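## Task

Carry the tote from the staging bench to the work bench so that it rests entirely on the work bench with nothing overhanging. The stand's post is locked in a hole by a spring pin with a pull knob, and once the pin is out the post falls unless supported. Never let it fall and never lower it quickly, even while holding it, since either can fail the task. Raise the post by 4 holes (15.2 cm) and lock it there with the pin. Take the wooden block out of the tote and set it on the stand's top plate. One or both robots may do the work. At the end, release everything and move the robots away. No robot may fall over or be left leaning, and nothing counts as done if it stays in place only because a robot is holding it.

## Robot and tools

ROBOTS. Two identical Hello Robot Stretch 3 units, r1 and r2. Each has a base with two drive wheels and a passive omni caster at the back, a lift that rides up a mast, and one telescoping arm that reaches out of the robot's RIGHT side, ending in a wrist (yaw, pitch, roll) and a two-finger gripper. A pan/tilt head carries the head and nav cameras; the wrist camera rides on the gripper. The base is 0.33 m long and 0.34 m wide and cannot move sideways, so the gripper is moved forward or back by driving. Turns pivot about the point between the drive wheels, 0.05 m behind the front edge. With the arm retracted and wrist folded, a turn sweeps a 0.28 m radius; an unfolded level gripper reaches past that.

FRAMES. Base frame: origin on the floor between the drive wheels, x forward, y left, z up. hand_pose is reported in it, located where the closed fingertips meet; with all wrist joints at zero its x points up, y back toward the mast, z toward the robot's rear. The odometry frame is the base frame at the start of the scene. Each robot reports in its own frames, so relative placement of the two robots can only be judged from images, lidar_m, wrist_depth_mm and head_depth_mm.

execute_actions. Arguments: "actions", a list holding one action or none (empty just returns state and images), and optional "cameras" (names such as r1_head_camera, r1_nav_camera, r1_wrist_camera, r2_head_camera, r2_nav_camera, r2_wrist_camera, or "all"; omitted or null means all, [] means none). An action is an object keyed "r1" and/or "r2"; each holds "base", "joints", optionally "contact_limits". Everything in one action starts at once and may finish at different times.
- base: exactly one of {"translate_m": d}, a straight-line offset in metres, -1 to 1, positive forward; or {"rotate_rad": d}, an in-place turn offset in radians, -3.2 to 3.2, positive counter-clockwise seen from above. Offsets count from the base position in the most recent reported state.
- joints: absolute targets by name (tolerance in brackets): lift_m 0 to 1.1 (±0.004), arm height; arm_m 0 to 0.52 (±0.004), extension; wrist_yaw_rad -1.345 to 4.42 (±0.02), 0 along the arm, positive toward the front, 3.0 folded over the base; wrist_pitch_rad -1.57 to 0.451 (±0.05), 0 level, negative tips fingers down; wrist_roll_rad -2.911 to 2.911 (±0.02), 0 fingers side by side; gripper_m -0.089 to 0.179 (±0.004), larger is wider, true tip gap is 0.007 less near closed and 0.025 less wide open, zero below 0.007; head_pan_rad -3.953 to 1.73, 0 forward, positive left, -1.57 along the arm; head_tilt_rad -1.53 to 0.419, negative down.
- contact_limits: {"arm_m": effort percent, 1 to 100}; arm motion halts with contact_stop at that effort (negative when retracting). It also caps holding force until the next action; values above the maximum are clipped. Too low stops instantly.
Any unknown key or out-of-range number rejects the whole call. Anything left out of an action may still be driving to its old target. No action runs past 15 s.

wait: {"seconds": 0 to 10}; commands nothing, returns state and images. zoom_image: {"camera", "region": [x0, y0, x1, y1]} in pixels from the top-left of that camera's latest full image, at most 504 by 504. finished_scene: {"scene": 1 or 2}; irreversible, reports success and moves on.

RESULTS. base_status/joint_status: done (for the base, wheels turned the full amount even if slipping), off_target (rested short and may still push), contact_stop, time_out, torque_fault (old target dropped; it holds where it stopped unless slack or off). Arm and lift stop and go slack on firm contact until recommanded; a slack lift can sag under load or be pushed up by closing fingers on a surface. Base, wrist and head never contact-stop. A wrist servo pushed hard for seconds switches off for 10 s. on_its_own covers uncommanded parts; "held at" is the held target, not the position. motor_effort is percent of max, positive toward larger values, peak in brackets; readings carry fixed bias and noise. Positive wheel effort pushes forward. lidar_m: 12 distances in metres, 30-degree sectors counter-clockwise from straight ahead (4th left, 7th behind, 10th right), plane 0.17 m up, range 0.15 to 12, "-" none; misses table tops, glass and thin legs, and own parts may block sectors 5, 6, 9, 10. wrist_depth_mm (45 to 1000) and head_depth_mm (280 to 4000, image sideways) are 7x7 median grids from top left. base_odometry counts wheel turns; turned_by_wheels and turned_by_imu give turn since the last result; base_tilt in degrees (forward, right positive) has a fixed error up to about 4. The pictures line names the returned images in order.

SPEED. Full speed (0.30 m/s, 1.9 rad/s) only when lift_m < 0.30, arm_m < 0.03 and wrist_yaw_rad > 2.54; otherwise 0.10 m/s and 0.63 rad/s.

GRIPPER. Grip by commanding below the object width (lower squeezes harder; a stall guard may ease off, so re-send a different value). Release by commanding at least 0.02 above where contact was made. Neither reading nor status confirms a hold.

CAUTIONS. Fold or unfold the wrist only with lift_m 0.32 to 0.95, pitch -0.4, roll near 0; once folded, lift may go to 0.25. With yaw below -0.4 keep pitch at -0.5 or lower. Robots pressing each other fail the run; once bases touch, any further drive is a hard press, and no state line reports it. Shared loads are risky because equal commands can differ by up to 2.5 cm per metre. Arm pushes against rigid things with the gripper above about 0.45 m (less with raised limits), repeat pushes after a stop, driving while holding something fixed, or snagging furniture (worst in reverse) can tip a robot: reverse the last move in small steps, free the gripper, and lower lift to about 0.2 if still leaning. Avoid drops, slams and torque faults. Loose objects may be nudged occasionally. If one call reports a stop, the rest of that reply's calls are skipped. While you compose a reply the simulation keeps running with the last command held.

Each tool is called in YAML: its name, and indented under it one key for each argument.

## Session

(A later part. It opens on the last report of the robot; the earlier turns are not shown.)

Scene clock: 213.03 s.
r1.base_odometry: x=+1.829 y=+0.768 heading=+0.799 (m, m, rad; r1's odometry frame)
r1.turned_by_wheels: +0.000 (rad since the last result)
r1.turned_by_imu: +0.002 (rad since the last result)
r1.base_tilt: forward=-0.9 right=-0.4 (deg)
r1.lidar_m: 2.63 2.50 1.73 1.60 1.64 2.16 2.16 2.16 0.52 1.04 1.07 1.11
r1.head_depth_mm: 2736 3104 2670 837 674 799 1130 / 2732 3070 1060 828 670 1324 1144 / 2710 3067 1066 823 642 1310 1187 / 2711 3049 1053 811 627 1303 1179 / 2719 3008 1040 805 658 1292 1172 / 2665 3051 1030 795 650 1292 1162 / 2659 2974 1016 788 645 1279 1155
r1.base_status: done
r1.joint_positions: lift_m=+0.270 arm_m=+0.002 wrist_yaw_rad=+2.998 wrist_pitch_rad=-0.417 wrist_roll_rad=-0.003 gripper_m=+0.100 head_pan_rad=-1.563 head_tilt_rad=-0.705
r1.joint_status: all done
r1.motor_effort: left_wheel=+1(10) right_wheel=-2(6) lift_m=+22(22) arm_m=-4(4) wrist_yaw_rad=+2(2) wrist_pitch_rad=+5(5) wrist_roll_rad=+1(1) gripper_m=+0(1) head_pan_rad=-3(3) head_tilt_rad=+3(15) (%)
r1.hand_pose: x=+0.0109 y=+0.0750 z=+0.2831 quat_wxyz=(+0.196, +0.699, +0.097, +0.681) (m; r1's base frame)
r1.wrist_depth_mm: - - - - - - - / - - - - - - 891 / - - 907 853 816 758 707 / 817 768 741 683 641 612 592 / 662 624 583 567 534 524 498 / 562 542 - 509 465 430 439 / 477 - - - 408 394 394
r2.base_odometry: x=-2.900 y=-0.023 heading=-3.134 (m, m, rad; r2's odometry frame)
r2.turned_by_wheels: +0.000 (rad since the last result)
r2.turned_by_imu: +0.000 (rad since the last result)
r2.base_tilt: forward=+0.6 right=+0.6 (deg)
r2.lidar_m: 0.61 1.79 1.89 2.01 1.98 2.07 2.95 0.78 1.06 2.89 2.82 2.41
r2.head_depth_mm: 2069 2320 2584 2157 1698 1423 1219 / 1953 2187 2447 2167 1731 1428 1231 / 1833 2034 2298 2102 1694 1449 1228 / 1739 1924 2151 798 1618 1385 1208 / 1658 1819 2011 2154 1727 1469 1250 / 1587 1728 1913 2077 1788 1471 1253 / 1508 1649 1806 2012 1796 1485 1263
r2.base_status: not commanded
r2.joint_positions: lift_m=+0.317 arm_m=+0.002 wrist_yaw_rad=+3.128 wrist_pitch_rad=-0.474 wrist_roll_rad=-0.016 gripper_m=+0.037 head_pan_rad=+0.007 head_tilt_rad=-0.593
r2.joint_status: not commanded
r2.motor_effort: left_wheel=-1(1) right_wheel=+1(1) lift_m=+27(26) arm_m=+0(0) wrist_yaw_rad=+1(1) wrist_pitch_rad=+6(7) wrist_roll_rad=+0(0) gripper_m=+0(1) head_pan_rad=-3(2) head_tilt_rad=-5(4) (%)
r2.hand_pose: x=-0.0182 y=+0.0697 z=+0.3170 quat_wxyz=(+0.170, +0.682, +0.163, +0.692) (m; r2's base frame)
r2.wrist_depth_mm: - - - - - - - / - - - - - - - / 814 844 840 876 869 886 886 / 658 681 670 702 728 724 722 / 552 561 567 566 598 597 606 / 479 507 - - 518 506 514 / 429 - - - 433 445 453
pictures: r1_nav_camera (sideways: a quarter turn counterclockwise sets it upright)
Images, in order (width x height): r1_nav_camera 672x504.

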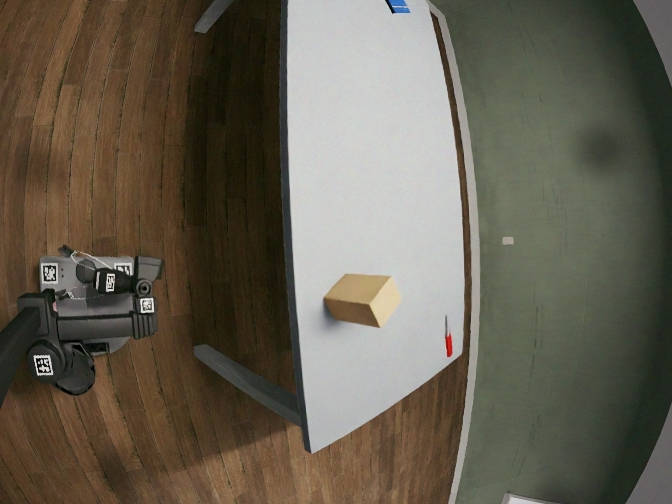

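execute_actions:
  actions:
    - {"r1":{"base":{"translate_m":-0.08},"joints":{"lift_m":0.9}},"r2":{"base":{"rotate_rad":1.57},"joints":{"lift_m":0.4,"wrist_pitch_rad":-0.4}}}
  cameras: []

execute_actions:
  actions:
    - {"r1":{"joints":{"wrist_yaw_rad":0.0}},"r2":{"joints":{"wrist_yaw_rad":0.0,"head_pan_rad":-1.57,"head_tilt_rad":-0.9}}}
  cameras: []

execute_actions:
  actions:
    - {"r1":{"joints":{"lift_m":1.08,"wrist_pitch_rad":-1.5,"arm_m":0.3,"gripper_m":0.15}},"r2":{"joints":{"wrist_pitch_rad":0.0,"gripper_m":0.08,"lift_m":0.3}}}
  cameras: ["r1_nav_camera","r1_wrist_camera","r2_wrist_camera","r2_nav_camera"]

Scene clock: 219.93 s.
r1.base_odometry: x=+1.774 y=+0.711 heading=+0.799 (m, m, rad; r1's odometry frame)
r1.turned_by_wheels: +0.000 (rad since the last result)
r1.turned_by_imu: +0.002 (rad since the last result)
r1.base_tilt: forward=-0.9 right=-0.4 (deg)
r1.lidar_m: 1.22 2.49 1.72 1.60 1.64 2.15 4.94 2.08 0.48 1.05 1.07 1.19
r1.head_depth_mm: 2732 3092 2669 1930 696 - 1154 / 2745 3063 1125 829 691 - 1124 / 2748 3057 1054 821 665 - - / 2704 3070 1057 812 644 - - / 2724 3046 1040 629 624 - 1125 / 2667 3057 1026 796 651 1272 1121 / 2663 2997 1014 789 646 1282 1157
r1.base_status: done
r1.joint_positions: lift_m=+0.900 arm_m=+0.002 wrist_yaw_rad=+2.998 wrist_pitch_rad=-0.417 wrist_roll_rad=-0.003 gripper_m=+0.100 head_pan_rad=-1.563 head_tilt_rad=-0.705
r1.joint_status: all done
r1.motor_effort: left_wheel=+2(5) right_wheel=-1(9) lift_m=+33(34) arm_m=-4(4) wrist_yaw_rad=+3(3) wrist_pitch_rad=+5(5) wrist_roll_rad=+1(1) gripper_m=+0(1) head_pan_rad=-4(4) head_tilt_rad=+3(3) (%)
r1.hand_pose: x=+0.0109 y=+0.0750 z=+0.9125 quat_wxyz=(+0.196, +0.699, +0.097, +0.681) (m; r1's base frame)
r1.wrist_depth_mm: - - - - - - - / - - - - - - - / - - - - - - - / - - - - - - - / - - - - - - - / - - - - - - - / - - - - - - -
r2.base_odometry: x=-2.900 y=-0.023 heading=-1.564 (m, m, rad; r2's odometry frame)
r2.turned_by_wheels: +1.570 (rad since the last result)
r2.turned_by_imu: +1.537 (rad since the last result)
r2.base_tilt: forward=+0.4 right=+0.6 (deg)
r2.lidar_m: 2.01 1.96 2.06 2.92 0.78 1.06 2.89 2.82 2.43 0.61 1.79 1.88
r2.head_depth_mm: 2125 2319 2473 2151 1708 1422 1213 / 2155 2420 2673 2163 1720 1437 1225 / 2031 2278 2537 2180 1730 1451 1230 / 1908 2116 2397 2207 1752 1452 1249 / 1834 2015 2214 2236 1766 1464 1248 / 1737 1912 2122 2208 1786 1465 1254 / 1652 1815 1989 2143 1812 1489 1261
r2.base_status: done
r2.joint_positions: lift_m=+0.400 arm_m=+0.002 wrist_yaw_rad=+3.128 wrist_pitch_rad=-0.418 wrist_roll_rad=-0.016 gripper_m=+0.037 head_pan_rad=+0.007 head_tilt_rad=-0.593
r2.joint_status: all done
r2.motor_effort: left_wheel=-1(5) right_wheel=+2(6) lift_m=+29(34) arm_m=+0(0) wrist_yaw_rad=+1(1) wrist_pitch_rad=+9(8) wrist_roll_rad=+0(1) gripper_m=+0(0) head_pan_rad=-2(3) head_tilt_rad=-5(5) (%)
r2.hand_pose: x=-0.0181 y=+0.0771 z=+0.4125 quat_wxyz=(+0.151, +0.687, +0.143, +0.697) (m; r2's base frame)
r2.wrist_depth_mm: - - - - - - - / - - - - - - - / - - - - - - - / 853 849 881 914 911 956 946 / 719 712 719 750 778 759 778 / 608 609 - 614 668 631 657 / 522 525 - 551 528 558 554
pictures: none
No camera images: the call's "cameras" was empty. Leave "cameras" out to get every camera's image.

Scene clock: 222.50 s.
r1.base_odometry: x=+1.774 y=+0.711 heading=+0.799 (m, m, rad; r1's odometry frame)
r1.turned_by_wheels: +0.000 (rad since the last result)
r1.turned_by_imu: +0.001 (rad since the last result)
r1.base_tilt: forward=-1.1 right=-0.5 (deg)
r1.lidar_m: 1.22 2.48 1.72 1.60 1.63 2.15 4.98 2.07 0.48 1.05 1.07 1.19
r1.head_depth_mm: 2772 3092 2693 1928 694 - - / 2736 3079 1130 828 692 - - / 2709 3063 1052 821 705 - - / 2718 3038 1055 812 - - - / 2719 3025 1038 628 623 1296 1172 / 2689 3053 1031 796 650 1291 1165 / 2674 2997 1016 788 646 1282 1160
r1.base_status: not commanded
r1.joint_positions: lift_m=+0.900 arm_m=+0.002 wrist_yaw_rad=+0.003 wrist_pitch_rad=-0.417 wrist_roll_rad=-0.003 gripper_m=+0.100 head_pan_rad=-1.563 head_tilt_rad=-0.705
r1.joint_status: all done
r1.motor_effort: left_wheel=+1(2) right_wheel=-1(2) lift_m=+33(33) arm_m=-4(4) wrist_yaw_rad=-4(5) wrist_pitch_rad=+5(5) wrist_roll_rad=+1(2) gripper_m=+0(0) head_pan_rad=-4(4) head_tilt_rad=+3(2) (%)
r1.hand_pose: x=-0.0208 y=-0.3716 z=+0.9125 quat_wxyz=(+0.693, +0.148, -0.690, -0.146) (m; r1's base frame)
r1.wrist_depth_mm: - - - - - - - / - - - 801 720 - - / 746 681 631 583 541 546 - / 564 522 289 438 449 421 - / 441 424 260 305 366 356 338 / 368 358 288 313 314 288 296 / 320 309 293 286 277 266 263
r2.base_odometry: x=-2.900 y=-0.023 heading=-1.564 (m, m, rad; r2's odometry frame)
r2.turned_by_wheels: +0.000 (rad since the last result)
r2.turned_by_imu: +0.000 (rad since the last result)
r2.base_tilt: forward=+0.6 right=+0.5 (deg)
r2.lidar_m: 2.01 1.96 2.06 2.92 0.78 1.06 2.90 2.82 2.43 0.61 1.79 1.88
r2.head_depth_mm: 2307 2196 1831 1596 1395 1244 1115 / 2174 2198 1861 1588 1399 1242 - / 2014 2193 1791 1587 1398 1272 - / 1914 2095 799 1543 1373 1257 1143 / 1800 2037 1792 1622 1420 1261 1134 / 1702 1971 1906 1617 1430 1260 1140 / 1627 1848 1913 1633 1437 1279 1140
r2.base_status: not commanded
r2.joint_positions: lift_m=+0.400 arm_m=+0.002 wrist_yaw_rad=+0.004 wrist_pitch_rad=-0.418 wrist_roll_rad=-0.016 gripper_m=+0.037 head_pan_rad=-1.563 head_tilt_rad=-0.889
r2.joint_status: all done
r2.motor_effort: left_wheel=-1(1) right_wheel=+1(2) lift_m=+30(29) arm_m=+0(0) wrist_yaw_rad=-4(4) wrist_pitch_rad=+9(9) wrist_roll_rad=+0(1) gripper_m=+0(0) head_pan_rad=-2(36) head_tilt_rad=-7(31) (%)
r2.hand_pose: x=-0.0207 y=-0.3717 z=+0.4125 quat_wxyz=(+0.698, +0.150, -0.685, -0.145) (m; r2's base frame)
r2.wrist_depth_mm: - - - - - - - / - - - - - - - / - - - - - - - / 829 864 874 859 897 936 933 / 690 705 736 679 772 757 791 / 588 590 617 568 642 641 647 / 530 524 531 532 532 558 565
pictures: none
No camera images: the call's "cameras" was empty. Leave "cameras" out to get every camera's image.

Scene clock: 225.90 s.
r1.base_odometry: x=+1.774 y=+0.711 heading=+0.799 (m, m, rad; r1's odometry frame)
r1.turned_by_wheels: +0.000 (rad since the last result)
r1.turned_by_imu: +0.001 (rad since the last result)
r1.base_tilt: forward=-1.0 right=-0.4 (deg)
r1.lidar_m: 1.22 2.49 1.73 1.60 1.64 2.15 4.99 2.08 0.48 1.05 1.07 1.19
r1.head_depth_mm: 2719 3092 2679 1924 677 786 1199 / - 3095 1125 803 672 826 1080 / - - 1002 819 666 1313 1175 / 2701 2980 1011 812 643 1298 1175 / 2707 3022 1043 606 624 1293 1170 / 2685 3015 1030 796 649 1287 1171 / 2670 2980 1017 789 646 1278 1156
r1.base_status: not commanded
r1.joint_positions: lift_m=+1.080 arm_m=+0.300 wrist_yaw_rad=+0.001 wrist_pitch_rad=-1.496 wrist_roll_rad=-0.003 gripper_m=+0.150 head_pan_rad=-1.563 head_tilt_rad=-0.705
r1.joint_status: all done
r1.motor_effort: left_wheel=+1(1) right_wheel=-1(2) lift_m=+33(34) arm_m=+4(1) wrist_yaw_rad=-2(3) wrist_pitch_rad=-1(5) wrist_roll_rad=+1(1) gripper_m=+0(87) head_pan_rad=-3(2) head_tilt_rad=+3(2) (%)
r1.hand_pose: x=-0.0216 y=-0.4395 z=+0.9611 quat_wxyz=(+0.519, +0.482, -0.517, -0.480) (m; r1's base frame)
r1.wrist_depth_mm: 342 342 334 340 335 334 335 / 352 349 348 344 344 342 344 / 356 354 234 350 348 353 348 / 360 358 237 356 357 354 351 / 370 363 361 362 359 - - / 372 - - - - - - / - - - - - - -
r2.base_odometry: x=-2.900 y=-0.023 heading=-1.564 (m, m, rad; r2's odometry frame)
r2.turned_by_wheels: +0.000 (rad since the last result)
r2.turned_by_imu: +0.000 (rad since the last result)
r2.base_tilt: forward=+0.6 right=+0.5 (deg)
r2.lidar_m: 2.01 1.95 2.06 2.92 0.78 1.06 2.90 2.82 2.43 0.61 1.78 1.88
r2.head_depth_mm: 2306 2212 1835 1578 1390 1238 1119 / 2168 2208 1836 1583 1391 1243 1171 / 2021 2203 1783 1606 1398 1257 - / 1903 2092 798 1545 1371 1253 1143 / 1799 2042 1804 1628 1417 1264 1134 / 1709 1962 1900 1636 1423 1267 1136 / 1628 1844 1916 1637 1439 1276 1142
r2.base_status: not commanded
r2.joint_positions: lift_m=+0.300 arm_m=+0.002 wrist_yaw_rad=+0.004 wrist_pitch_rad=-0.022 wrist_roll_rad=-0.016 gripper_m=+0.080 head_pan_rad=-1.563 head_tilt_rad=-0.889
r2.joint_status: all done
r2.motor_effort: left_wheel=-1(1) right_wheel=+2(2) lift_m=+25(25) arm_m=+0(0) wrist_yaw_rad=-4(4) wrist_pitch_rad=+10(12) wrist_roll_rad=+0(0) gripper_m=+0(87) head_pan_rad=-2(2) head_tilt_rad=-6(7) (%)
r2.hand_pose: x=-0.0205 y=-0.4030 z=+0.4092 quat_wxyz=(+0.713, +0.009, -0.701, -0.007) (m; r2's base frame)
r2.wrist_depth_mm: - - - - - - - / - - - - - - - / - - - - - - - / - - - - - - - / - - - - - - - / 783 817 805 789 908 956 978 / 646 668 663 622 720 722 732
pictures: r1_nav_camera (sideways: a quarter turn counterclockwise sets it upright), r1_wrist_camera, r2_nav_camera (sideways: a quarter turn counterclockwise sets it upright), r2_wrist_camera
Images, in order (width x height): r1_nav_camera 672x504, r1_wrist_camera 644x364, r2_nav_camera 672x504, r2_wrist_camera 644x364.

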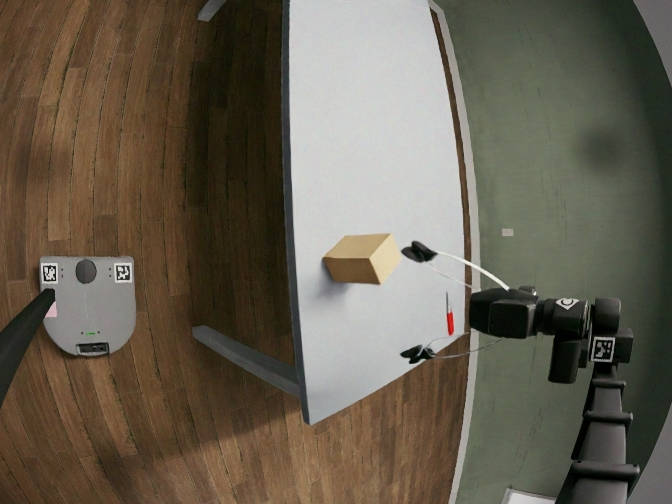

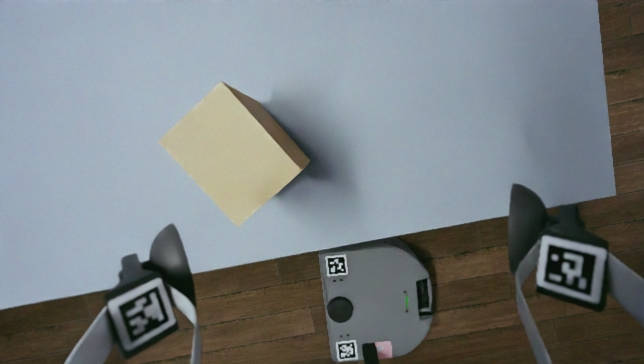

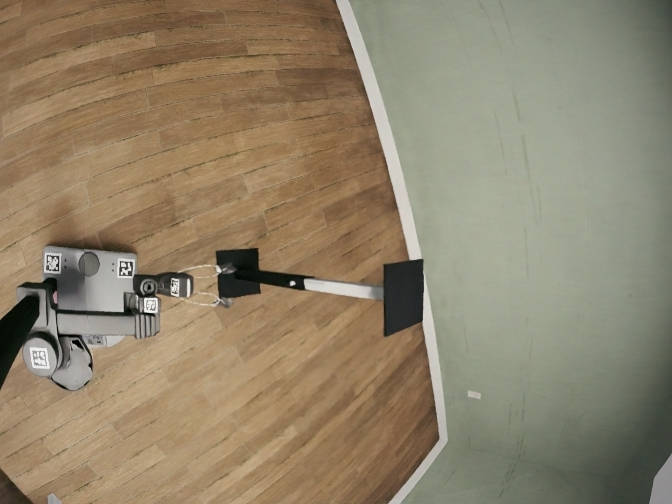

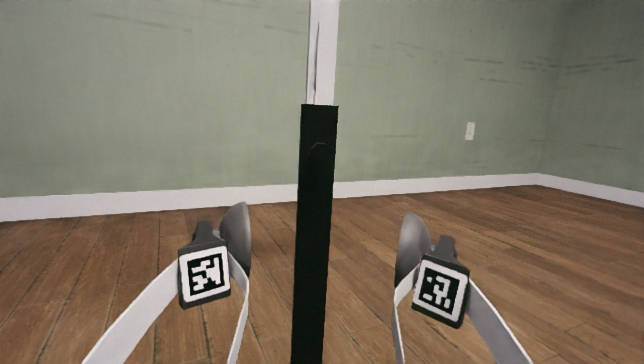

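execute_actions:
  actions:
    - {"r1":{"base":{"translate_m":0.07},"joints":{"arm_m":0.355,"wrist_roll_rad":0.75}},"r2":{"joints":{"lift_m":0.37,"arm_m":0.1}}}
  cameras: ["r1_wrist_camera","r2_wrist_camera"]

Scene clock: 228.17 s.
r1.base_odometry: x=+1.822 y=+0.761 heading=+0.799 (m, m, rad; r1's odometry frame)
r1.turned_by_wheels: +0.000 (rad since the last result)
r1.turned_by_imu: +0.001 (rad since the last result)
r1.base_tilt: forward=-0.8 right=-0.4 (deg)
r1.lidar_m: 2.63 2.51 1.73 1.60 1.64 2.16 2.17 2.14 0.52 1.04 1.07 1.13
r1.head_depth_mm: 2759 3119 2685 835 674 784 1155 / - 3105 1060 827 672 1322 1130 / - - 1064 799 648 1310 1187 / 2696 3012 1034 809 625 1302 1175 / 2709 3020 1045 805 655 1291 1169 / 2688 3010 1027 797 650 1290 1164 / 2664 2995 1019 790 645 1280 1157
r1.base_status: done
r1.joint_positions: lift_m=+1.080 arm_m=+0.355 wrist_yaw_rad=+0.001 wrist_pitch_rad=-1.497 wrist_roll_rad=+0.746 gripper_m=+0.150 head_pan_rad=-1.563 head_tilt_rad=-0.705
r1.joint_status: all done
r1.motor_effort: left_wheel=+1(5) right_wheel=-1(4) lift_m=+33(33) arm_m=+4(5) wrist_yaw_rad=-1(1) wrist_pitch_rad=-1(1) wrist_roll_rad=+2(3) gripper_m=+0(0) head_pan_rad=-4(4) head_tilt_rad=+3(4) (%)
r1.hand_pose: x=-0.0216 y=-0.4944 z=+0.9611 quat_wxyz=(+0.294, +0.273, -0.671, -0.623) (m; r1's base frame)
r1.wrist_depth_mm: 352 348 342 332 329 321 318 / 361 355 346 338 337 330 - / 368 360 356 351 343 342 - / 374 369 363 241 344 345 - / 391 382 370 242 244 - - / 395 - 378 377 - - - / 402 397 390 382 - - -
r2.base_odometry: x=-2.900 y=-0.023 heading=-1.564 (m, m, rad; r2's odometry frame)
r2.turned_by_wheels: +0.000 (rad since the last result)
r2.turned_by_imu: +0.000 (rad since the last result)
r2.base_tilt: forward=+0.6 right=+0.6 (deg)
r2.lidar_m: 2.01 1.96 2.06 2.93 0.78 1.06 2.90 2.82 2.42 0.61 1.79 1.88
r2.head_depth_mm: 2300 2182 1837 1575 1394 1243 1119 / 2147 2199 1848 1584 1393 1260 - / 2038 2218 1793 1605 1399 - 1150 / 1905 2093 802 1541 1376 1253 1146 / 1806 2027 1792 1622 1416 1264 1136 / 1690 1952 1888 1637 1424 1268 1137 / 1618 1862 1919 1642 1434 1271 1144
r2.base_status: not commanded
r2.joint_positions: lift_m=+0.370 arm_m=+0.100 wrist_yaw_rad=+0.003 wrist_pitch_rad=-0.021 wrist_roll_rad=-0.016 gripper_m=+0.080 head_pan_rad=-1.563 head_tilt_rad=-0.889
r2.joint_status: all done
r2.motor_effort: left_wheel=-1(1) right_wheel=+1(2) lift_m=+30(31) arm_m=+6(6) wrist_yaw_rad=-3(3) wrist_pitch_rad=+10(10) wrist_roll_rad=+1(1) gripper_m=+0(1) head_pan_rad=-2(3) head_tilt_rad=-7(7) (%)
r2.hand_pose: x=-0.0207 y=-0.5003 z=+0.4792 quat_wxyz=(+0.713, +0.009, -0.701, -0.007) (m; r2's base frame)
r2.wrist_depth_mm: - - - - - - - / - - - - - - - / - - - - - - - / - - - - - - - / - - - - - - - / 922 937 954 907 - - - / 740 738 766 317 796 802 823
pictures: r1_wrist_camera, r2_wrist_camera
Images, in order (width x height): r1_wrist_camera 644x364, r2_wrist_camera 644x364.

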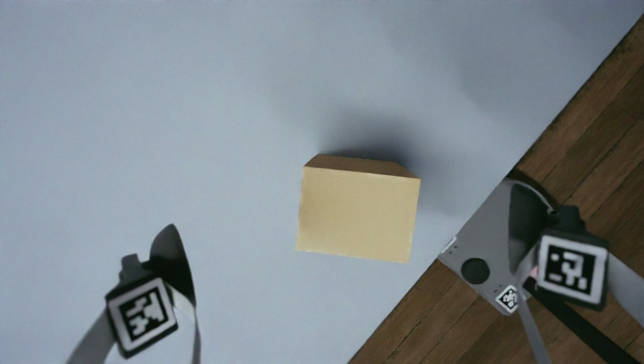

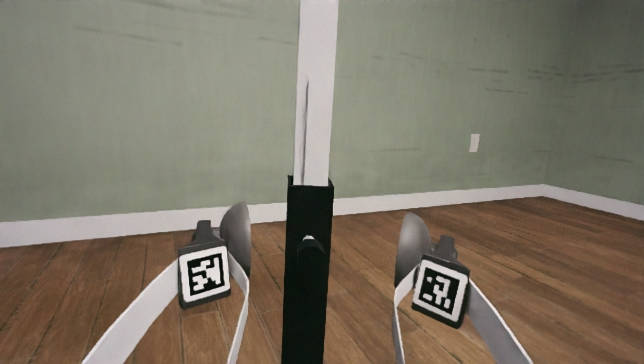

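execute_actions:
  actions:
    - {"r1":{"joints":{"lift_m":0.94}},"r2":{"joints":{"arm_m":0.155}}}
  cameras: []

execute_actions:
  actions:
    - {"r1":{"joints":{"gripper_m":0.03}}}
  cameras: []

execute_actions:
  actions:
    - {"r1":{"joints":{"lift_m":1.05,"arm_m":0.05}},"r2":{"joints":{"head_tilt_rad":-1.0}}}
  cameras: ["r1_wrist_camera","r2_wrist_camera","r2_head_camera"]

Scene clock: 230.43 s.
r1.base_odometry: x=+1.822 y=+0.761 heading=+0.799 (m, m, rad; r1's odometry frame)
r1.turned_by_wheels: +0.000 (rad since the last result)
r1.turned_by_imu: +0.001 (rad since the last result)
r1.base_tilt: forward=-1.0 right=-0.4 (deg)
r1.lidar_m: 2.63 2.50 1.74 1.60 1.64 2.16 2.16 2.14 0.52 1.05 1.06 1.12
r1.head_depth_mm: 2740 3007 - 809 659 782 1150 / 2750 - 1011 827 671 1316 1127 / 2707 - - 804 640 1313 1189 / 2676 2993 1104 608 625 1305 1174 / 2711 3007 1043 801 654 1300 1168 / 2691 3014 1028 796 650 1293 1164 / 2649 2965 1014 791 645 1275 1152
r1.base_status: not commanded
r1.joint_positions: lift_m=+0.940 arm_m=+0.355 wrist_yaw_rad=+0.001 wrist_pitch_rad=-1.497 wrist_roll_rad=+0.746 gripper_m=+0.150 head_pan_rad=-1.563 head_tilt_rad=-0.705
r1.joint_status: all done
r1.motor_effort: left_wheel=+1(1) right_wheel=-2(2) lift_m=+22(27) arm_m=+5(4) wrist_yaw_rad=+0(1) wrist_pitch_rad=-1(1) wrist_roll_rad=+2(2) gripper_m=+0(1) head_pan_rad=-4(3) head_tilt_rad=+2(2) (%)
r1.hand_pose: x=-0.0216 y=-0.4944 z=+0.8217 quat_wxyz=(+0.294, +0.273, -0.671, -0.623) (m; r1's base frame)
r1.wrist_depth_mm: 214 212 207 203 201 197 194 / 221 216 211 209 204 200 198 / 225 221 217 213 209 205 202 / 230 226 222 184 211 209 207 / 235 230 227 100 101 108 923 / 241 - 229 102 100 98 - / 248 244 236 104 102 101 -
r2.base_odometry: x=-2.900 y=-0.023 heading=-1.564 (m, m, rad; r2's odometry frame)
r2.turned_by_wheels: +0.000 (rad since the last result)
r2.turned_by_imu: +0.000 (rad since the last result)
r2.base_tilt: forward=+0.6 right=+0.6 (deg)
r2.lidar_m: 2.01 1.96 2.06 2.92 0.78 1.06 2.90 2.82 2.43 0.61 1.79 1.88
r2.head_depth_mm: 2302 2207 1854 1586 1390 1239 1117 / 2166 2204 1854 1596 1393 1263 - / 2032 2215 1776 1608 1421 1211 1149 / 1901 2100 800 1545 1397 1260 1143 / 1797 2031 1806 1623 1414 1260 1137 / 1702 1966 1889 1616 1425 1265 1138 / 1618 1862 1896 1641 1434 1271 1140
r2.base_status: not commanded
r2.joint_positions: lift_m=+0.370 arm_m=+0.155 wrist_yaw_rad=+0.003 wrist_pitch_rad=-0.021 wrist_roll_rad=-0.016 gripper_m=+0.080 head_pan_rad=-1.563 head_tilt_rad=-0.889
r2.joint_status: all done
r2.motor_effort: left_wheel=-2(1) right_wheel=+2(2) lift_m=+29(29) arm_m=+5(6) wrist_yaw_rad=-2(3) wrist_pitch_rad=+10(10) wrist_roll_rad=+0(0) gripper_m=+0(0) head_pan_rad=-1(3) head_tilt_rad=-7(7) (%)
r2.hand_pose: x=-0.0208 y=-0.5553 z=+0.4792 quat_wxyz=(+0.713, +0.009, -0.701, -0.007) (m; r2's base frame)
r2.wrist_depth_mm: - - - 209 - - - / - - - - - - - / - - - - - - - / - - - - - - - / - - - 230 - - - / 937 929 921 239 - - - / 725 760 739 246 785 811 842
pictures: none
No camera images: the call's "cameras" was empty. Leave "cameras" out to get every camera's image.

Scene clock: 232.20 s.
r1.base_odometry: x=+1.822 y=+0.761 heading=+0.799 (m, m, rad; r1's odometry frame)
r1.turned_by_wheels: +0.000 (rad since the last result)
r1.turned_by_imu: +0.000 (rad since the last result)
r1.base_tilt: forward=-0.9 right=-0.4 (deg)
r1.lidar_m: 2.63 2.51 1.72 1.60 1.64 2.17 2.18 2.14 0.52 1.05 1.06 1.12
r1.head_depth_mm: 2741 3046 - 811 661 784 1153 / 2729 - 1013 829 671 1320 1128 / 2715 - - 821 647 1320 1184 / 2680 2980 1094 605 625 1309 1179 / 2689 3046 1041 804 654 1297 1167 / 2659 3035 1030 797 652 1288 1167 / 2676 2991 1015 791 645 1279 1161
r1.base_status: not commanded
r1.joint_positions: lift_m=+0.940 arm_m=+0.355 wrist_yaw_rad=+0.001 wrist_pitch_rad=-1.502 wrist_roll_rad=+0.748 gripper_m=+0.032 head_pan_rad=-1.563 head_tilt_rad=-0.705
r1.joint_status: all done
r1.motor_effort: left_wheel=+0(1) right_wheel=+4(4) lift_m=+22(22) arm_m=+5(5) wrist_yaw_rad=-1(0) wrist_pitch_rad=+1(2) wrist_roll_rad=+1(2) gripper_m=-35(100) head_pan_rad=-3(4) head_tilt_rad=+3(3) (%)
r1.hand_pose: x=-0.0217 y=-0.4931 z=+0.8217 quat_wxyz=(+0.293, +0.273, -0.670, -0.625) (m; r1's base frame)
r1.wrist_depth_mm: 215 211 208 205 201 196 193 / 221 215 213 208 204 201 198 / 224 222 217 213 210 206 203 / 228 225 222 178 212 209 208 / 236 233 102 100 100 101 946 / 241 236 104 102 99 98 957 / 247 243 107 104 101 100 -
r2.base_odometry: x=-2.900 y=-0.023 heading=-1.564 (m, m, rad; r2's odometry frame)
r2.turned_by_wheels: +0.000 (rad since the last result)
r2.turned_by_imu: +0.000 (rad since the last result)
r2.base_tilt: forward=+0.5 right=+0.6 (deg)
r2.lidar_m: 2.01 1.96 2.05 2.92 0.78 1.06 2.89 2.83 2.42 0.61 1.78 1.88
r2.head_depth_mm: 2319 2176 1831 1588 1383 1237 1114 / 2153 2210 1846 1593 1399 1259 - / 2035 2209 1775 1600 1420 1213 1148 / 1904 2086 798 1550 1400 1257 1144 / 1789 2027 1798 1631 1420 1258 1132 / 1713 1958 1896 1619 1430 1267 1139 / 1625 1841 1909 1629 1442 1276 1146
r2.base_status: not commanded
r2.joint_positions: lift_m=+0.370 arm_m=+0.155 wrist_yaw_rad=+0.003 wrist_pitch_rad=-0.021 wrist_roll_rad=-0.016 gripper_m=+0.080 head_pan_rad=-1.563 head_tilt_rad=-0.889
r2.joint_status: not commanded
r2.motor_effort: left_wheel=-1(1) right_wheel=+2(2) lift_m=+30(30) arm_m=+6(5) wrist_yaw_rad=-3(3) wrist_pitch_rad=+10(10) wrist_roll_rad=+0(0) gripper_m=+0(0) head_pan_rad=-2(1) head_tilt_rad=-7(6) (%)
r2.hand_pose: x=-0.0208 y=-0.5553 z=+0.4792 quat_wxyz=(+0.713, +0.009, -0.701, -0.007) (m; r2's base frame)
r2.wrist_depth_mm: - - - 208 - - - / - - - - - - - / - - - - - - - / - - - - - - - / - - - 231 - - - / 959 935 901 236 - - - / 734 757 769 248 784 827 846
pictures: none
No camera images: the call's "cameras" was empty. Leave "cameras" out to get every camera's image.

Scene clock: 235.67 s.
r1.base_odometry: x=+1.822 y=+0.761 heading=+0.799 (m, m, rad; r1's odometry frame)
r1.turned_by_wheels: +0.000 (rad since the last result)
r1.turned_by_imu: +0.001 (rad since the last result)
r1.base_tilt: forward=-0.9 right=-0.3 (deg)
r1.lidar_m: 2.63 2.50 1.73 1.60 1.65 2.17 2.17 2.14 0.52 1.04 1.07 1.13
r1.head_depth_mm: 2681 - - - 644 783 1150 / 2706 - - - - 1324 996 / 2674 - - - - - 293 / 2672 3019 1053 838 - - 292 / 2677 3061 1039 805 675 458 1125 / 2675 3056 1030 798 650 1289 1164 / 2657 2978 1019 790 646 1282 1162
r1.base_status: not commanded
r1.joint_positions: lift_m=+1.050 arm_m=+0.050 wrist_yaw_rad=+0.001 wrist_pitch_rad=-1.498 wrist_roll_rad=+0.749 gripper_m=+0.049 head_pan_rad=-1.563 head_tilt_rad=-0.704
r1.joint_status: all done
r1.on_its_own: gripper_m is held at +0.048, not at your +0.030, by its stall guard, which is still easing
r1.motor_effort: left_wheel=+1(1) right_wheel=-2(4) lift_m=+35(37) arm_m=-4(5) wrist_yaw_rad=+0(0) wrist_pitch_rad=+0(1) wrist_roll_rad=+0(1) gripper_m=-27(35) head_pan_rad=-3(2) head_tilt_rad=+3(3) (%)
r1.hand_pose: x=-0.0216 y=-0.1897 z=+0.9310 quat_wxyz=(+0.293, +0.272, -0.671, -0.624) (m; r1's base frame)
r1.wrist_depth_mm: 323 316 333 - - 966 932 / 332 324 - - - - - / 338 332 - - - - - / 344 - - 172 144 - - / 351 - 104 101 100 99 - / 368 - 105 103 102 101 - / - - 108 106 104 - -
r2.base_odometry: x=-2.900 y=-0.023 heading=-1.564 (m, m, rad; r2's odometry frame)
r2.turned_by_wheels: +0.000 (rad since the last result)
r2.turned_by_imu: +0.000 (rad since the last result)
r2.base_tilt: forward=+0.5 right=+0.5 (deg)
r2.lidar_m: 2.01 1.96 2.05 2.93 0.78 1.06 2.89 2.82 2.42 0.61 1.79 1.88
r2.head_depth_mm: 2248 1909 1657 1475 1326 1205 1121 / 2199 1914 1672 1486 1350 1225 - / 2129 1847 1677 1496 1379 1221 - / 2000 698 1658 1431 1341 1225 1125 / 1906 717 1697 1506 1352 1234 1126 / 1782 1926 1710 1511 1354 1233 1127 / 1686 1896 1713 1524 1368 1237 1127
r2.base_status: not commanded
r2.joint_positions: lift_m=+0.370 arm_m=+0.155 wrist_yaw_rad=+0.003 wrist_pitch_rad=-0.021 wrist_roll_rad=-0.016 gripper_m=+0.080 head_pan_rad=-1.563 head_tilt_rad=-0.987
r2.joint_status: all done
r2.motor_effort: left_wheel=-1(1) right_wheel=+2(2) lift_m=+29(30) arm_m=+6(6) wrist_yaw_rad=-3(3) wrist_pitch_rad=+10(10) wrist_roll_rad=+0(0) gripper_m=+0(0) head_pan_rad=-2(2) head_tilt_rad=-8(24) (%)
r2.hand_pose: x=-0.0208 y=-0.5553 z=+0.4792 quat_wxyz=(+0.713, +0.009, -0.701, -0.007) (m; r2's base frame)
r2.wrist_depth_mm: - - - 210 - - - / - - - - - - - / - - - - - - - / - - - - - - - / - - - 229 - - - / 893 930 936 237 - - - / 735 760 758 249 782 816 824
pictures: r1_wrist_camera, r2_head_camera (sideways: a quarter turn clockwise sets it upright), r2_wrist_camera
Images, in order (width x height): r1_wrist_camera 644x364, r2_head_camera 896x504, r2_wrist_camera 644x364.

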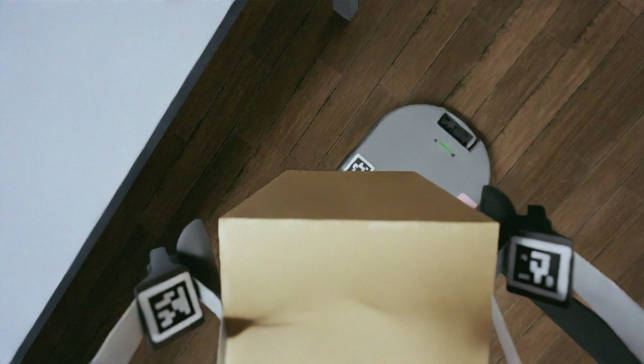

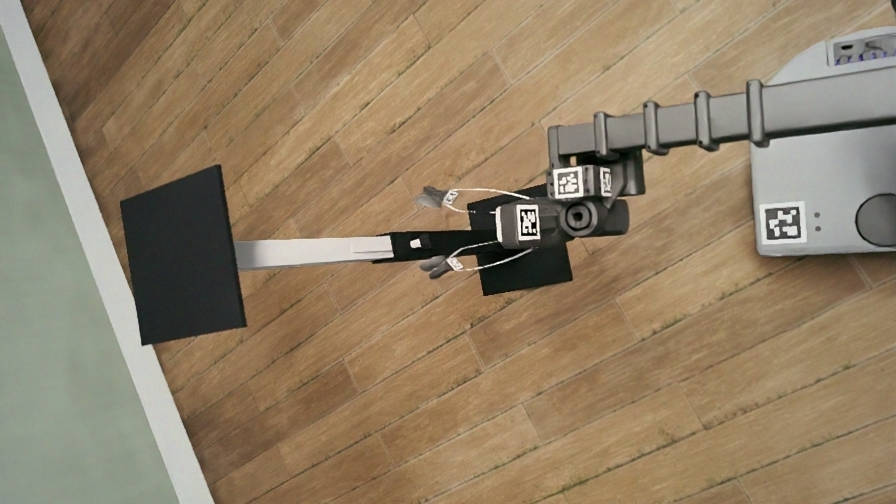

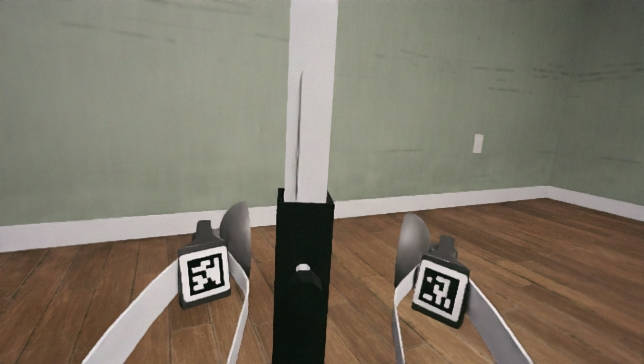

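execute_actions:
  actions:
    - {"r1":{"base":{"rotate_rad":0.07},"joints":{"gripper_m":0.045}},"r2":{"base":{"translate_m":0.017},"joints":{"lift_m":0.352,"arm_m":0.175}}}
  cameras: ["r2_wrist_camera"]

execute_actions:
  actions:
    - {"r1":{"base":{"translate_m":-1.0}}}
  cameras: []

execute_actions:
  actions:
    - {"r1":{"base":{"translate_m":-1.0}}}
  cameras: []

execute_actions:
  actions:
    - {"r1":{"base":{"translate_m":-1.0}}}
  cameras: []

execute_actions:
  actions:
    - {"r1":{"base":{"translate_m":-1.0}}}
  cameras: []

execute_actions:
  actions:
    - {"r1":{"base":{"rotate_rad":0.85},"joints":{"head_pan_rad":-2.6,"head_tilt_rad":-0.5}}}
  cameras: ["r1_nav_camera"]

Scene clock: 237.60 s.
r1.base_odometry: x=+1.822 y=+0.761 heading=+0.869 (m, m, rad; r1's odometry frame)
r1.turned_by_wheels: +0.070 (rad since the last result)
r1.turned_by_imu: +0.069 (rad since the last result)
r1.base_tilt: forward=-1.0 right=-0.4 (deg)
r1.lidar_m: 2.63 2.32 1.69 1.60 1.67 2.30 2.14 2.35 0.52 1.05 1.08 1.12
r1.head_depth_mm: 2630 - - - 644 806 991 / 2660 - - - - 1317 1115 / 2663 - - - - - 293 / 2681 3029 1053 838 - - 292 / 2732 3050 1043 806 677 460 1126 / 2728 3018 1027 795 651 1290 1166 / 2738 3012 1015 790 645 1311 1155
r1.base_status: done
r1.joint_positions: lift_m=+1.050 arm_m=+0.050 wrist_yaw_rad=+0.001 wrist_pitch_rad=-1.498 wrist_roll_rad=+0.749 gripper_m=+0.050 head_pan_rad=-1.563 head_tilt_rad=-0.704
r1.joint_status: gripper_m off_target (ended at +0.050, target +0.045)
r1.motor_effort: left_wheel=-1(3) right_wheel=+2(6) lift_m=+35(35) arm_m=-5(4) wrist_yaw_rad=-1(1) wrist_pitch_rad=+0(0) wrist_roll_rad=+1(0) gripper_m=-27(62) head_pan_rad=-3(3) head_tilt_rad=+2(3) (%)
r1.hand_pose: x=-0.0216 y=-0.1897 z=+0.9310 quat_wxyz=(+0.293, +0.272, -0.671, -0.624) (m; r1's base frame)
r1.wrist_depth_mm: 319 316 317 - - 962 974 / 334 328 - - - - - / 336 331 - - - - - / 342 - - 172 144 - - / 359 - 104 101 100 99 - / - - 105 103 102 100 - / - - 108 106 104 - -
r2.base_odometry: x=-2.900 y=-0.040 heading=-1.564 (m, m, rad; r2's odometry frame)
r2.turned_by_wheels: +0.000 (rad since the last result)
r2.turned_by_imu: +0.000 (rad since the last result)
r2.base_tilt: forward=+0.6 right=+0.5 (deg)
r2.lidar_m: 1.99 1.94 2.04 2.90 0.79 1.08 2.91 2.84 2.42 0.61 1.78 1.87
r2.head_depth_mm: 2217 1911 1666 1479 1331 1207 1119 / 2175 1915 1684 1481 1341 1227 - / 2124 723 1680 1489 - 1224 - / 1992 697 1632 1450 1330 1227 1121 / 1890 1847 1713 1505 1358 1223 1119 / 1773 1931 1716 1517 1364 1231 1128 / 1684 1890 1718 1517 1367 1239 1128
r2.base_status: done
r2.joint_positions: lift_m=+0.352 arm_m=+0.175 wrist_yaw_rad=+0.003 wrist_pitch_rad=-0.021 wrist_roll_rad=-0.016 gripper_m=+0.080 head_pan_rad=-1.563 head_tilt_rad=-0.987
r2.joint_status: all done
r2.motor_effort: left_wheel=-1(4) right_wheel=+2(6) lift_m=+25(24) arm_m=+6(6) wrist_yaw_rad=-2(3) wrist_pitch_rad=+10(10) wrist_roll_rad=+0(0) gripper_m=+0(0) head_pan_rad=-2(2) head_tilt_rad=-7(8) (%)
r2.hand_pose: x=-0.0208 y=-0.5753 z=+0.4615 quat_wxyz=(+0.713, +0.009, -0.701, -0.007) (m; r2's base frame)
r2.wrist_depth_mm: - - - 190 - - - / - - - 198 - - - / - - - 205 - - - / - - - 205 - - - / - - - 208 - - - / 879 928 909 213 - - - / 708 733 728 224 764 809 799
pictures: r2_wrist_camera
Images, in order (width x height): r2_wrist_camera 644x364.

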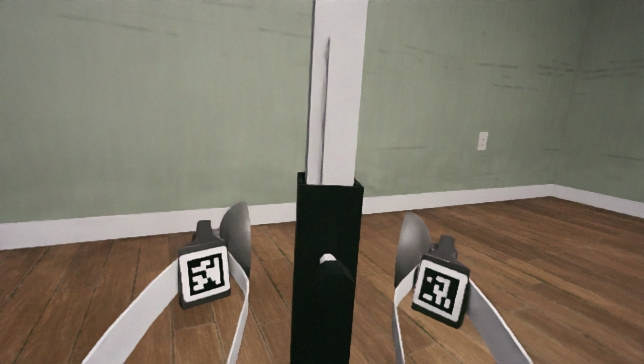

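Scene clock: 249.30 s.
r1.base_odometry: x=+1.177 y=-0.003 heading=+0.869 (m, m, rad; r1's odometry frame)
r1.turned_by_wheels: +0.000 (rad since the last result)
r1.turned_by_imu: +0.002 (rad since the last result)
r1.base_tilt: forward=-1.1 right=-0.4 (deg)
r1.lidar_m: 2.08 2.33 1.66 1.62 1.68 2.29 2.57 1.18 1.56 3.11 1.21 0.74
r1.head_depth_mm: 2664 - - - 1566 1396 1195 / 2657 - - - - 1379 1172 / 2668 - - - - - 305 / 2713 3036 2599 2051 - - 306 / 2729 3056 2533 1966 1653 1306 386 / 2748 3052 2503 1965 1595 1351 1165 / 2694 3035 2471 1939 1582 1340 1157
r1.base_status: done
r1.joint_positions: lift_m=+1.050 arm_m=+0.050 wrist_yaw_rad=+0.001 wrist_pitch_rad=-1.498 wrist_roll_rad=+0.749 gripper_m=+0.069 head_pan_rad=-1.563 head_tilt_rad=-0.704
r1.joint_status: not commanded
r1.on_its_own: gripper_m is held at +0.068, not at your +0.045, by its stall guard, which is not easing now
r1.motor_effort: left_wheel=-1(6) right_wheel=+1(6) lift_m=+32(35) arm_m=-3(4) wrist_yaw_rad=-1(0) wrist_pitch_rad=+0(5) wrist_roll_rad=+0(1) gripper_m=-11(26) head_pan_rad=-3(3) head_tilt_rad=+3(2) (%)
r1.hand_pose: x=-0.0216 y=-0.1898 z=+0.9311 quat_wxyz=(+0.293, +0.272, -0.671, -0.624) (m; r1's base frame)
r1.wrist_depth_mm: - - - - - 956 948 / - - - - - - - / - - - - - - - / - - - 157 129 - - / - - 115 119 128 - - / - - 116 121 129 - - / 744 - - 122 134 - -
r2.base_odometry: x=-2.900 y=-0.040 heading=-1.564 (m, m, rad; r2's odometry frame)
r2.turned_by_wheels: +0.000 (rad since the last result)
r2.turned_by_imu: -0.001 (rad since the last result)
r2.base_tilt: forward=+0.5 right=+0.6 (deg)
r2.lidar_m: 2.00 1.95 2.04 2.90 0.79 1.08 2.91 2.83 2.41 0.61 1.78 1.87
r2.head_depth_mm: 2251 1909 1668 1481 1333 1212 1120 / 2177 1917 1668 1489 1344 1230 - / 2112 723 1676 1493 - 1220 - / 1995 695 1634 1440 1338 1223 1122 / 1895 1840 1692 1510 1359 1225 1123 / 1793 1935 1714 1519 1358 1236 1129 / 1676 1889 1734 1522 1363 1236 1124
r2.base_status: not commanded
r2.joint_positions: lift_m=+0.352 arm_m=+0.175 wrist_yaw_rad=+0.003 wrist_pitch_rad=-0.021 wrist_roll_rad=-0.016 gripper_m=+0.080 head_pan_rad=-1.563 head_tilt_rad=-0.987
r2.joint_status: not commanded
r2.motor_effort: left_wheel=-1(1) right_wheel=+2(1) lift_m=+24(24) arm_m=+6(6) wrist_yaw_rad=-3(2) wrist_pitch_rad=+10(10) wrist_roll_rad=+1(1) gripper_m=+0(0) head_pan_rad=-2(1) head_tilt_rad=-8(8) (%)
r2.hand_pose: x=-0.0208 y=-0.5753 z=+0.4615 quat_wxyz=(+0.713, +0.009, -0.701, -0.007) (m; r2's base frame)
r2.wrist_depth_mm: - - - 189 - - - / - - - 198 - - - / - - - 205 - - - / - - - 204 - - - / - - - 208 - - - / 902 922 917 212 - - - / 704 724 723 223 771 799 794
pictures: none
No camera images: the call's "cameras" was empty. Leave "cameras" out to get every camera's image.

Scene clock: 260.37 s.
r1.base_odometry: x=+0.532 y=-0.767 heading=+0.869 (m, m, rad; r1's odometry frame)
r1.turned_by_wheels: +0.000 (rad since the last result)
r1.turned_by_imu: +0.002 (rad since the last result)
r1.base_tilt: forward=-0.9 right=-0.5 (deg)
r1.lidar_m: 1.67 2.29 1.68 1.62 1.67 2.28 4.10 1.51 0.43 0.44 3.23 1.68
r1.head_depth_mm: 2632 - - - 643 1327 1198 / 2668 - - - - 1318 1167 / 2671 - - - - - 305 / 2709 3043 2586 2041 - - 306 / 2724 3066 2546 1957 1650 1313 385 / 2738 3018 2507 1955 1588 1343 1163 / 2715 3027 2485 1941 1581 1334 1160
r1.base_status: done
r1.joint_positions: lift_m=+1.050 arm_m=+0.050 wrist_yaw_rad=+0.001 wrist_pitch_rad=-1.498 wrist_roll_rad=+0.749 gripper_m=+0.069 head_pan_rad=-1.563 head_tilt_rad=-0.704
r1.joint_status: not commanded
r1.on_its_own: gripper_m is held at +0.068, not at your +0.045, by its stall guard, which is not easing now
r1.motor_effort: left_wheel=+0(5) right_wheel=+1(4) lift_m=+32(33) arm_m=-3(4) wrist_yaw_rad=-1(1) wrist_pitch_rad=+0(0) wrist_roll_rad=+0(0) gripper_m=-11(11) head_pan_rad=-3(3) head_tilt_rad=+3(3) (%)
r1.hand_pose: x=-0.0216 y=-0.1898 z=+0.9311 quat_wxyz=(+0.293, +0.272, -0.671, -0.624) (m; r1's base frame)
r1.wrist_depth_mm: - - - - - 962 962 / - - - - - - - / - - - - - - - / - - - 156 129 - - / - - 116 119 128 - - / - - 116 121 129 - - / - - - 122 134 - -
r2.base_odometry: x=-2.900 y=-0.040 heading=-1.564 (m, m, rad; r2's odometry frame)
r2.turned_by_wheels: +0.000 (rad since the last result)
r2.turned_by_imu: -0.001 (rad since the last result)
r2.base_tilt: forward=+0.4 right=+0.6 (deg)
r2.lidar_m: 1.99 1.95 2.04 2.89 0.79 1.08 2.91 2.84 2.42 0.61 1.78 1.87
r2.head_depth_mm: 2227 1910 1667 1483 1331 1208 1119 / 2174 1927 1676 1484 1346 1229 - / 2109 723 1681 1491 - 1220 - / 2015 696 1640 1449 1331 1219 1116 / 1879 1837 1713 1515 1345 1228 1124 / 1771 1936 1717 1521 1366 1228 1123 / 1678 1899 1711 1523 1364 1236 1130
r2.base_status: not commanded
r2.joint_positions: lift_m=+0.352 arm_m=+0.175 wrist_yaw_rad=+0.003 wrist_pitch_rad=-0.021 wrist_roll_rad=-0.016 gripper_m=+0.080 head_pan_rad=-1.563 head_tilt_rad=-0.987
r2.joint_status: not commanded
r2.motor_effort: left_wheel=-1(1) right_wheel=+2(1) lift_m=+24(24) arm_m=+6(6) wrist_yaw_rad=-3(3) wrist_pitch_rad=+10(10) wrist_roll_rad=+0(0) gripper_m=+0(0) head_pan_rad=-3(2) head_tilt_rad=-7(8) (%)
r2.hand_pose: x=-0.0208 y=-0.5753 z=+0.4615 quat_wxyz=(+0.713, +0.009, -0.701, -0.007) (m; r2's base frame)
r2.wrist_depth_mm: - - - 191 - - - / - - - 198 - - - / - - - 206 - - - / - - - 204 - - - / - - - 208 - - - / 895 893 884 211 - - - / 708 724 735 223 754 781 798
pictures: none
No camera images: the call's "cameras" was empty. Leave "cameras" out to get every camera's image.

Scene clock: 271.43 s.
r1.base_odometry: x=-0.114 y=-1.531 heading=+0.869 (m, m, rad; r1's odometry frame)
r1.turned_by_wheels: +0.000 (rad since the last result)
r1.turned_by_imu: +0.002 (rad since the last result)
r1.base_tilt: forward=-0.9 right=-0.4 (deg)
r1.lidar_m: 2.64 2.31 1.68 1.61 1.67 2.26 3.11 0.69 1.11 1.06 1.10 0.94
r1.head_depth_mm: 2645 - - - 644 1356 1200 / 2690 - - - - 1361 1174 / 2641 - - - - - 305 / 2706 3037 1055 837 - - 306 / 2702 3071 1038 803 675 1287 385 / 2720 3016 1031 799 651 1319 1164 / 2699 3018 895 745 644 1338 1158
r1.base_status: done
r1.joint_positions: lift_m=+1.050 arm_m=+0.050 wrist_yaw_rad=+0.001 wrist_pitch_rad=-1.498 wrist_roll_rad=+0.749 gripper_m=+0.069 head_pan_rad=-1.563 head_tilt_rad=-0.704
r1.joint_status: not commanded
r1.on_its_own: gripper_m is held at +0.068, not at your +0.045, by its stall guard, which is not easing now
r1.motor_effort: left_wheel=-1(4) right_wheel=+1(4) lift_m=+32(33) arm_m=-4(4) wrist_yaw_rad=-1(1) wrist_pitch_rad=+0(0) wrist_roll_rad=+0(1) gripper_m=-11(11) head_pan_rad=-3(4) head_tilt_rad=+2(3) (%)
r1.hand_pose: x=-0.0216 y=-0.1898 z=+0.9311 quat_wxyz=(+0.293, +0.272, -0.671, -0.624) (m; r1's base frame)
r1.wrist_depth_mm: 323 321 - - - 958 948 / 328 327 - - - - - / 339 357 - - - - - / 346 - - 157 129 - - / 360 - 115 119 128 - - / - - 116 121 130 - - / - - - 122 133 - -
r2.base_odometry: x=-2.900 y=-0.040 heading=-1.564 (m, m, rad; r2's odometry frame)
r2.turned_by_wheels: +0.000 (rad since the last result)
r2.turned_by_imu: -0.001 (rad since the last result)
r2.base_tilt: forward=+0.4 right=+0.6 (deg)
r2.lidar_m: 1.99 1.94 2.04 2.90 0.79 1.08 2.91 2.84 2.41 0.61 1.78 1.87
r2.head_depth_mm: 2251 1915 1657 1481 1330 1206 1121 / 2165 1910 1671 1494 1345 1223 - / 2107 722 1678 1487 - 1231 - / 2017 697 1634 1443 1340 1227 1118 / 1877 1839 1697 1511 1355 1228 1118 / 1780 1937 1708 1515 1358 1231 1124 / 1685 1894 1732 1531 1370 1237 1132
r2.base_status: not commanded
r2.joint_positions: lift_m=+0.352 arm_m=+0.175 wrist_yaw_rad=+0.003 wrist_pitch_rad=-0.021 wrist_roll_rad=-0.016 gripper_m=+0.080 head_pan_rad=-1.563 head_tilt_rad=-0.987
r2.joint_status: not commanded
r2.motor_effort: left_wheel=-1(1) right_wheel=+2(1) lift_m=+24(24) arm_m=+6(6) wrist_yaw_rad=-2(3) wrist_pitch_rad=+10(10) wrist_roll_rad=+1(1) gripper_m=-1(0) head_pan_rad=-2(3) head_tilt_rad=-7(7) (%)
r2.hand_pose: x=-0.0208 y=-0.5753 z=+0.4615 quat_wxyz=(+0.713, +0.009, -0.701, -0.007) (m; r2's base frame)
r2.wrist_depth_mm: - - - 189 - - - / - - - 197 - - - / - - - 205 - - - / - - - 203 - - - / - - - 208 - - - / 916 902 896 212 - - - / 709 725 728 222 779 795 809
pictures: none
No camera images: the call's "cameras" was empty. Leave "cameras" out to get every camera's image.

Scene clock: 282.50 s.
r1.base_odometry: x=-0.759 y=-2.295 heading=+0.869 (m, m, rad; r1's odometry frame)
r1.turned_by_wheels: +0.000 (rad since the last result)
r1.turned_by_imu: +0.002 (rad since the last result)
r1.base_tilt: forward=-0.9 right=-0.4 (deg)
r1.lidar_m: 1.88 2.30 1.67 1.60 1.66 2.22 2.14 1.28 1.24 1.22 0.59 0.60
r1.head_depth_mm: 2644 - - - 1572 1388 1198 / 2596 - - - - 1380 1171 / 2694 - - - - - 305 / 2717 3067 2562 2051 - - 306 / 2719 3020 2556 1972 1656 1310 386 / 2724 3010 2504 1959 1593 1344 1162 / 2732 3017 2294 1771 1537 1340 1159
r1.base_status: done
r1.joint_positions: lift_m=+1.050 arm_m=+0.050 wrist_yaw_rad=+0.001 wrist_pitch_rad=-1.498 wrist_roll_rad=+0.749 gripper_m=+0.069 head_pan_rad=-1.563 head_tilt_rad=-0.704
r1.joint_status: not commanded
r1.on_its_own: gripper_m is held at +0.068, not at your +0.045, by its stall guard, which is not easing now
r1.motor_effort: left_wheel=+0(4) right_wheel=+1(3) lift_m=+33(32) arm_m=-3(3) wrist_yaw_rad=-1(0) wrist_pitch_rad=-1(0) wrist_roll_rad=+1(0) gripper_m=-12(12) head_pan_rad=-3(2) head_tilt_rad=+3(2) (%)
r1.hand_pose: x=-0.0216 y=-0.1898 z=+0.9311 quat_wxyz=(+0.293, +0.272, -0.671, -0.624) (m; r1's base frame)
r1.wrist_depth_mm: - - - - - 951 952 / - - - - - - - / - - - - - - - / - - - 157 129 - - / - 878 116 119 128 - - / 584 - 116 121 129 - - / - - - 122 133 - -
r2.base_odometry: x=-2.900 y=-0.040 heading=-1.564 (m, m, rad; r2's odometry frame)
r2.turned_by_wheels: +0.000 (rad since the last result)
r2.turned_by_imu: -0.001 (rad since the last result)
r2.base_tilt: forward=+0.5 right=+0.5 (deg)
r2.lidar_m: 1.99 1.94 2.05 2.90 0.79 1.08 1.25 1.38 2.42 0.61 1.78 1.87
r2.head_depth_mm: 2228 1905 1661 1476 1328 1204 1120 / 2163 1907 1666 1491 1348 1225 - / 2117 723 1674 1501 - 1225 - / 2010 698 1634 1446 1329 1224 1123 / 1895 1839 1703 1511 1356 1224 1119 / 1779 1937 1711 1510 1366 1229 1122 / 1692 1899 1728 1514 1372 1234 1132
r2.base_status: not commanded
r2.joint_positions: lift_m=+0.352 arm_m=+0.175 wrist_yaw_rad=+0.003 wrist_pitch_rad=-0.021 wrist_roll_rad=-0.016 gripper_m=+0.080 head_pan_rad=-1.563 head_tilt_rad=-0.987
r2.joint_status: not commanded
r2.motor_effort: left_wheel=-1(1) right_wheel=+2(1) lift_m=+24(24) arm_m=+6(6) wrist_yaw_rad=-3(2) wrist_pitch_rad=+10(10) wrist_roll_rad=+0(0) gripper_m=+0(0) head_pan_rad=-2(2) head_tilt_rad=-6(7) (%)
r2.hand_pose: x=-0.0208 y=-0.5753 z=+0.4615 quat_wxyz=(+0.713, +0.009, -0.701, -0.007) (m; r2's base frame)
r2.wrist_depth_mm: - - - 190 - - - / - - - 197 - - - / - - - 205 - - - / - - - 204 - - - / - - - 208 - - - / 902 906 883 211 - - - / 694 717 730 222 784 789 828
pictures: none
No camera images: the call's "cameras" was empty. Leave "cameras" out to get every camera's image.

Scene clock: 284.80 s.
r1.base_odometry: x=-0.759 y=-2.295 heading=+1.719 (m, m, rad; r1's odometry frame)
r1.turned_by_wheels: +0.850 (rad since the last result)
r1.turned_by_imu: +0.839 (rad since the last result)
r1.base_tilt: forward=-0.9 right=-0.4 (deg)
r1.lidar_m: 1.80 1.60 1.60 1.91 2.14 2.14 1.28 1.22 1.14 0.59 1.88 2.97
r1.head_depth_mm: 2873 3184 3412 - - - 1244 / 2863 3055 3299 - - - 1283 / 1062 3039 - - - - 1305 / 1066 2886 - - - 1439 1299 / 2696 2951 - - - 1498 1293 / 2658 2815 - - - 1546 1283 / 2557 2743 - - - 1538 1283
r1.base_status: done
r1.joint_positions: lift_m=+1.050 arm_m=+0.050 wrist_yaw_rad=+0.001 wrist_pitch_rad=-1.498 wrist_roll_rad=+0.749 gripper_m=+0.069 head_pan_rad=-2.593 head_tilt_rad=-0.507
r1.joint_status: all done
r1.on_its_own: gripper_m is held at +0.068, not at your +0.045, by its stall guard, which is not easing now
r1.motor_effort: left_wheel=-1(5) right_wheel=+2(7) lift_m=+33(32) arm_m=-4(3) wrist_yaw_rad=-1(0) wrist_pitch_rad=+0(0) wrist_roll_rad=+0(1) gripper_m=-11(11) head_pan_rad=-4(43) head_tilt_rad=+4(25) (%)
r1.hand_pose: x=-0.0216 y=-0.1898 z=+0.9311 quat_wxyz=(+0.293, +0.272, -0.671, -0.624) (m; r1's base frame)
r1.wrist_depth_mm: - - - - - 959 974 / - - - - - - - / - - - - - - - / - - - 157 129 - - / - - 115 120 128 - - / - - 116 121 129 - - / - - - 122 133 - -
r2.base_odometry: x=-2.900 y=-0.040 heading=-1.564 (m, m, rad; r2's odometry frame)
r2.turned_by_wheels: +0.000 (rad since the last result)
r2.turned_by_imu: +0.000 (rad since the last result)
r2.base_tilt: forward=+0.4 right=+0.5 (deg)
r2.lidar_m: 1.99 1.94 2.05 2.89 0.79 1.08 1.25 1.27 2.41 0.61 1.77 1.87
r2.head_depth_mm: 2256 1911 1661 1475 1329 1205 1113 / 2170 1923 1671 1475 1347 1232 - / 2116 724 1684 1498 - 1224 - / 2007 697 1634 1444 1326 1225 1119 / 1900 1839 1696 1512 1351 1230 1122 / 1783 1936 1709 1513 1359 1235 1126 / 1686 1895 1723 1522 1366 1230 1128
r2.base_status: not commanded
r2.joint_positions: lift_m=+0.352 arm_m=+0.175 wrist_yaw_rad=+0.003 wrist_pitch_rad=-0.021 wrist_roll_rad=-0.016 gripper_m=+0.080 head_pan_rad=-1.563 head_tilt_rad=-0.987
r2.joint_status: not commanded
r2.motor_effort: left_wheel=-1(1) right_wheel=+2(1) lift_m=+24(24) arm_m=+5(6) wrist_yaw_rad=-3(2) wrist_pitch_rad=+10(10) wrist_roll_rad=+1(1) gripper_m=+0(0) head_pan_rad=-1(2) head_tilt_rad=-7(8) (%)
r2.hand_pose: x=-0.0208 y=-0.5753 z=+0.4615 quat_wxyz=(+0.713, +0.009, -0.701, -0.007) (m; r2's base frame)
r2.wrist_depth_mm: - - - 190 - - - / - - - 197 - - - / - - - 205 - - - / - - - 204 - - - / - - - 208 - - - / 871 898 891 211 - - - / 708 720 731 223 782 783 797
pictures: r1_nav_camera (sideways: a quarter turn counterclockwise sets it upright)
Images, in order (width x height): r1_nav_camera 672x504.

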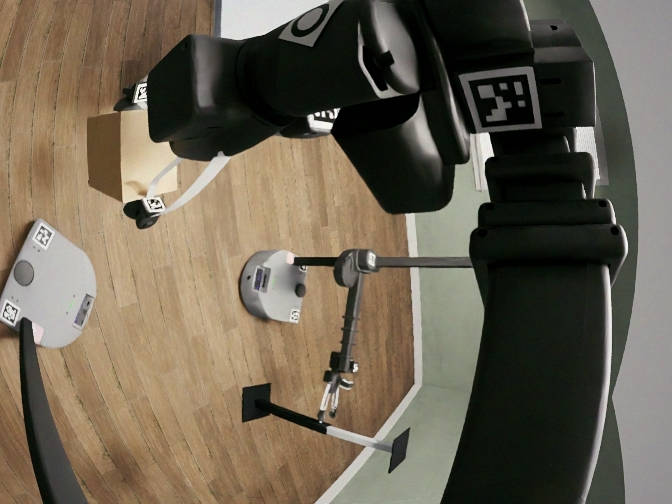

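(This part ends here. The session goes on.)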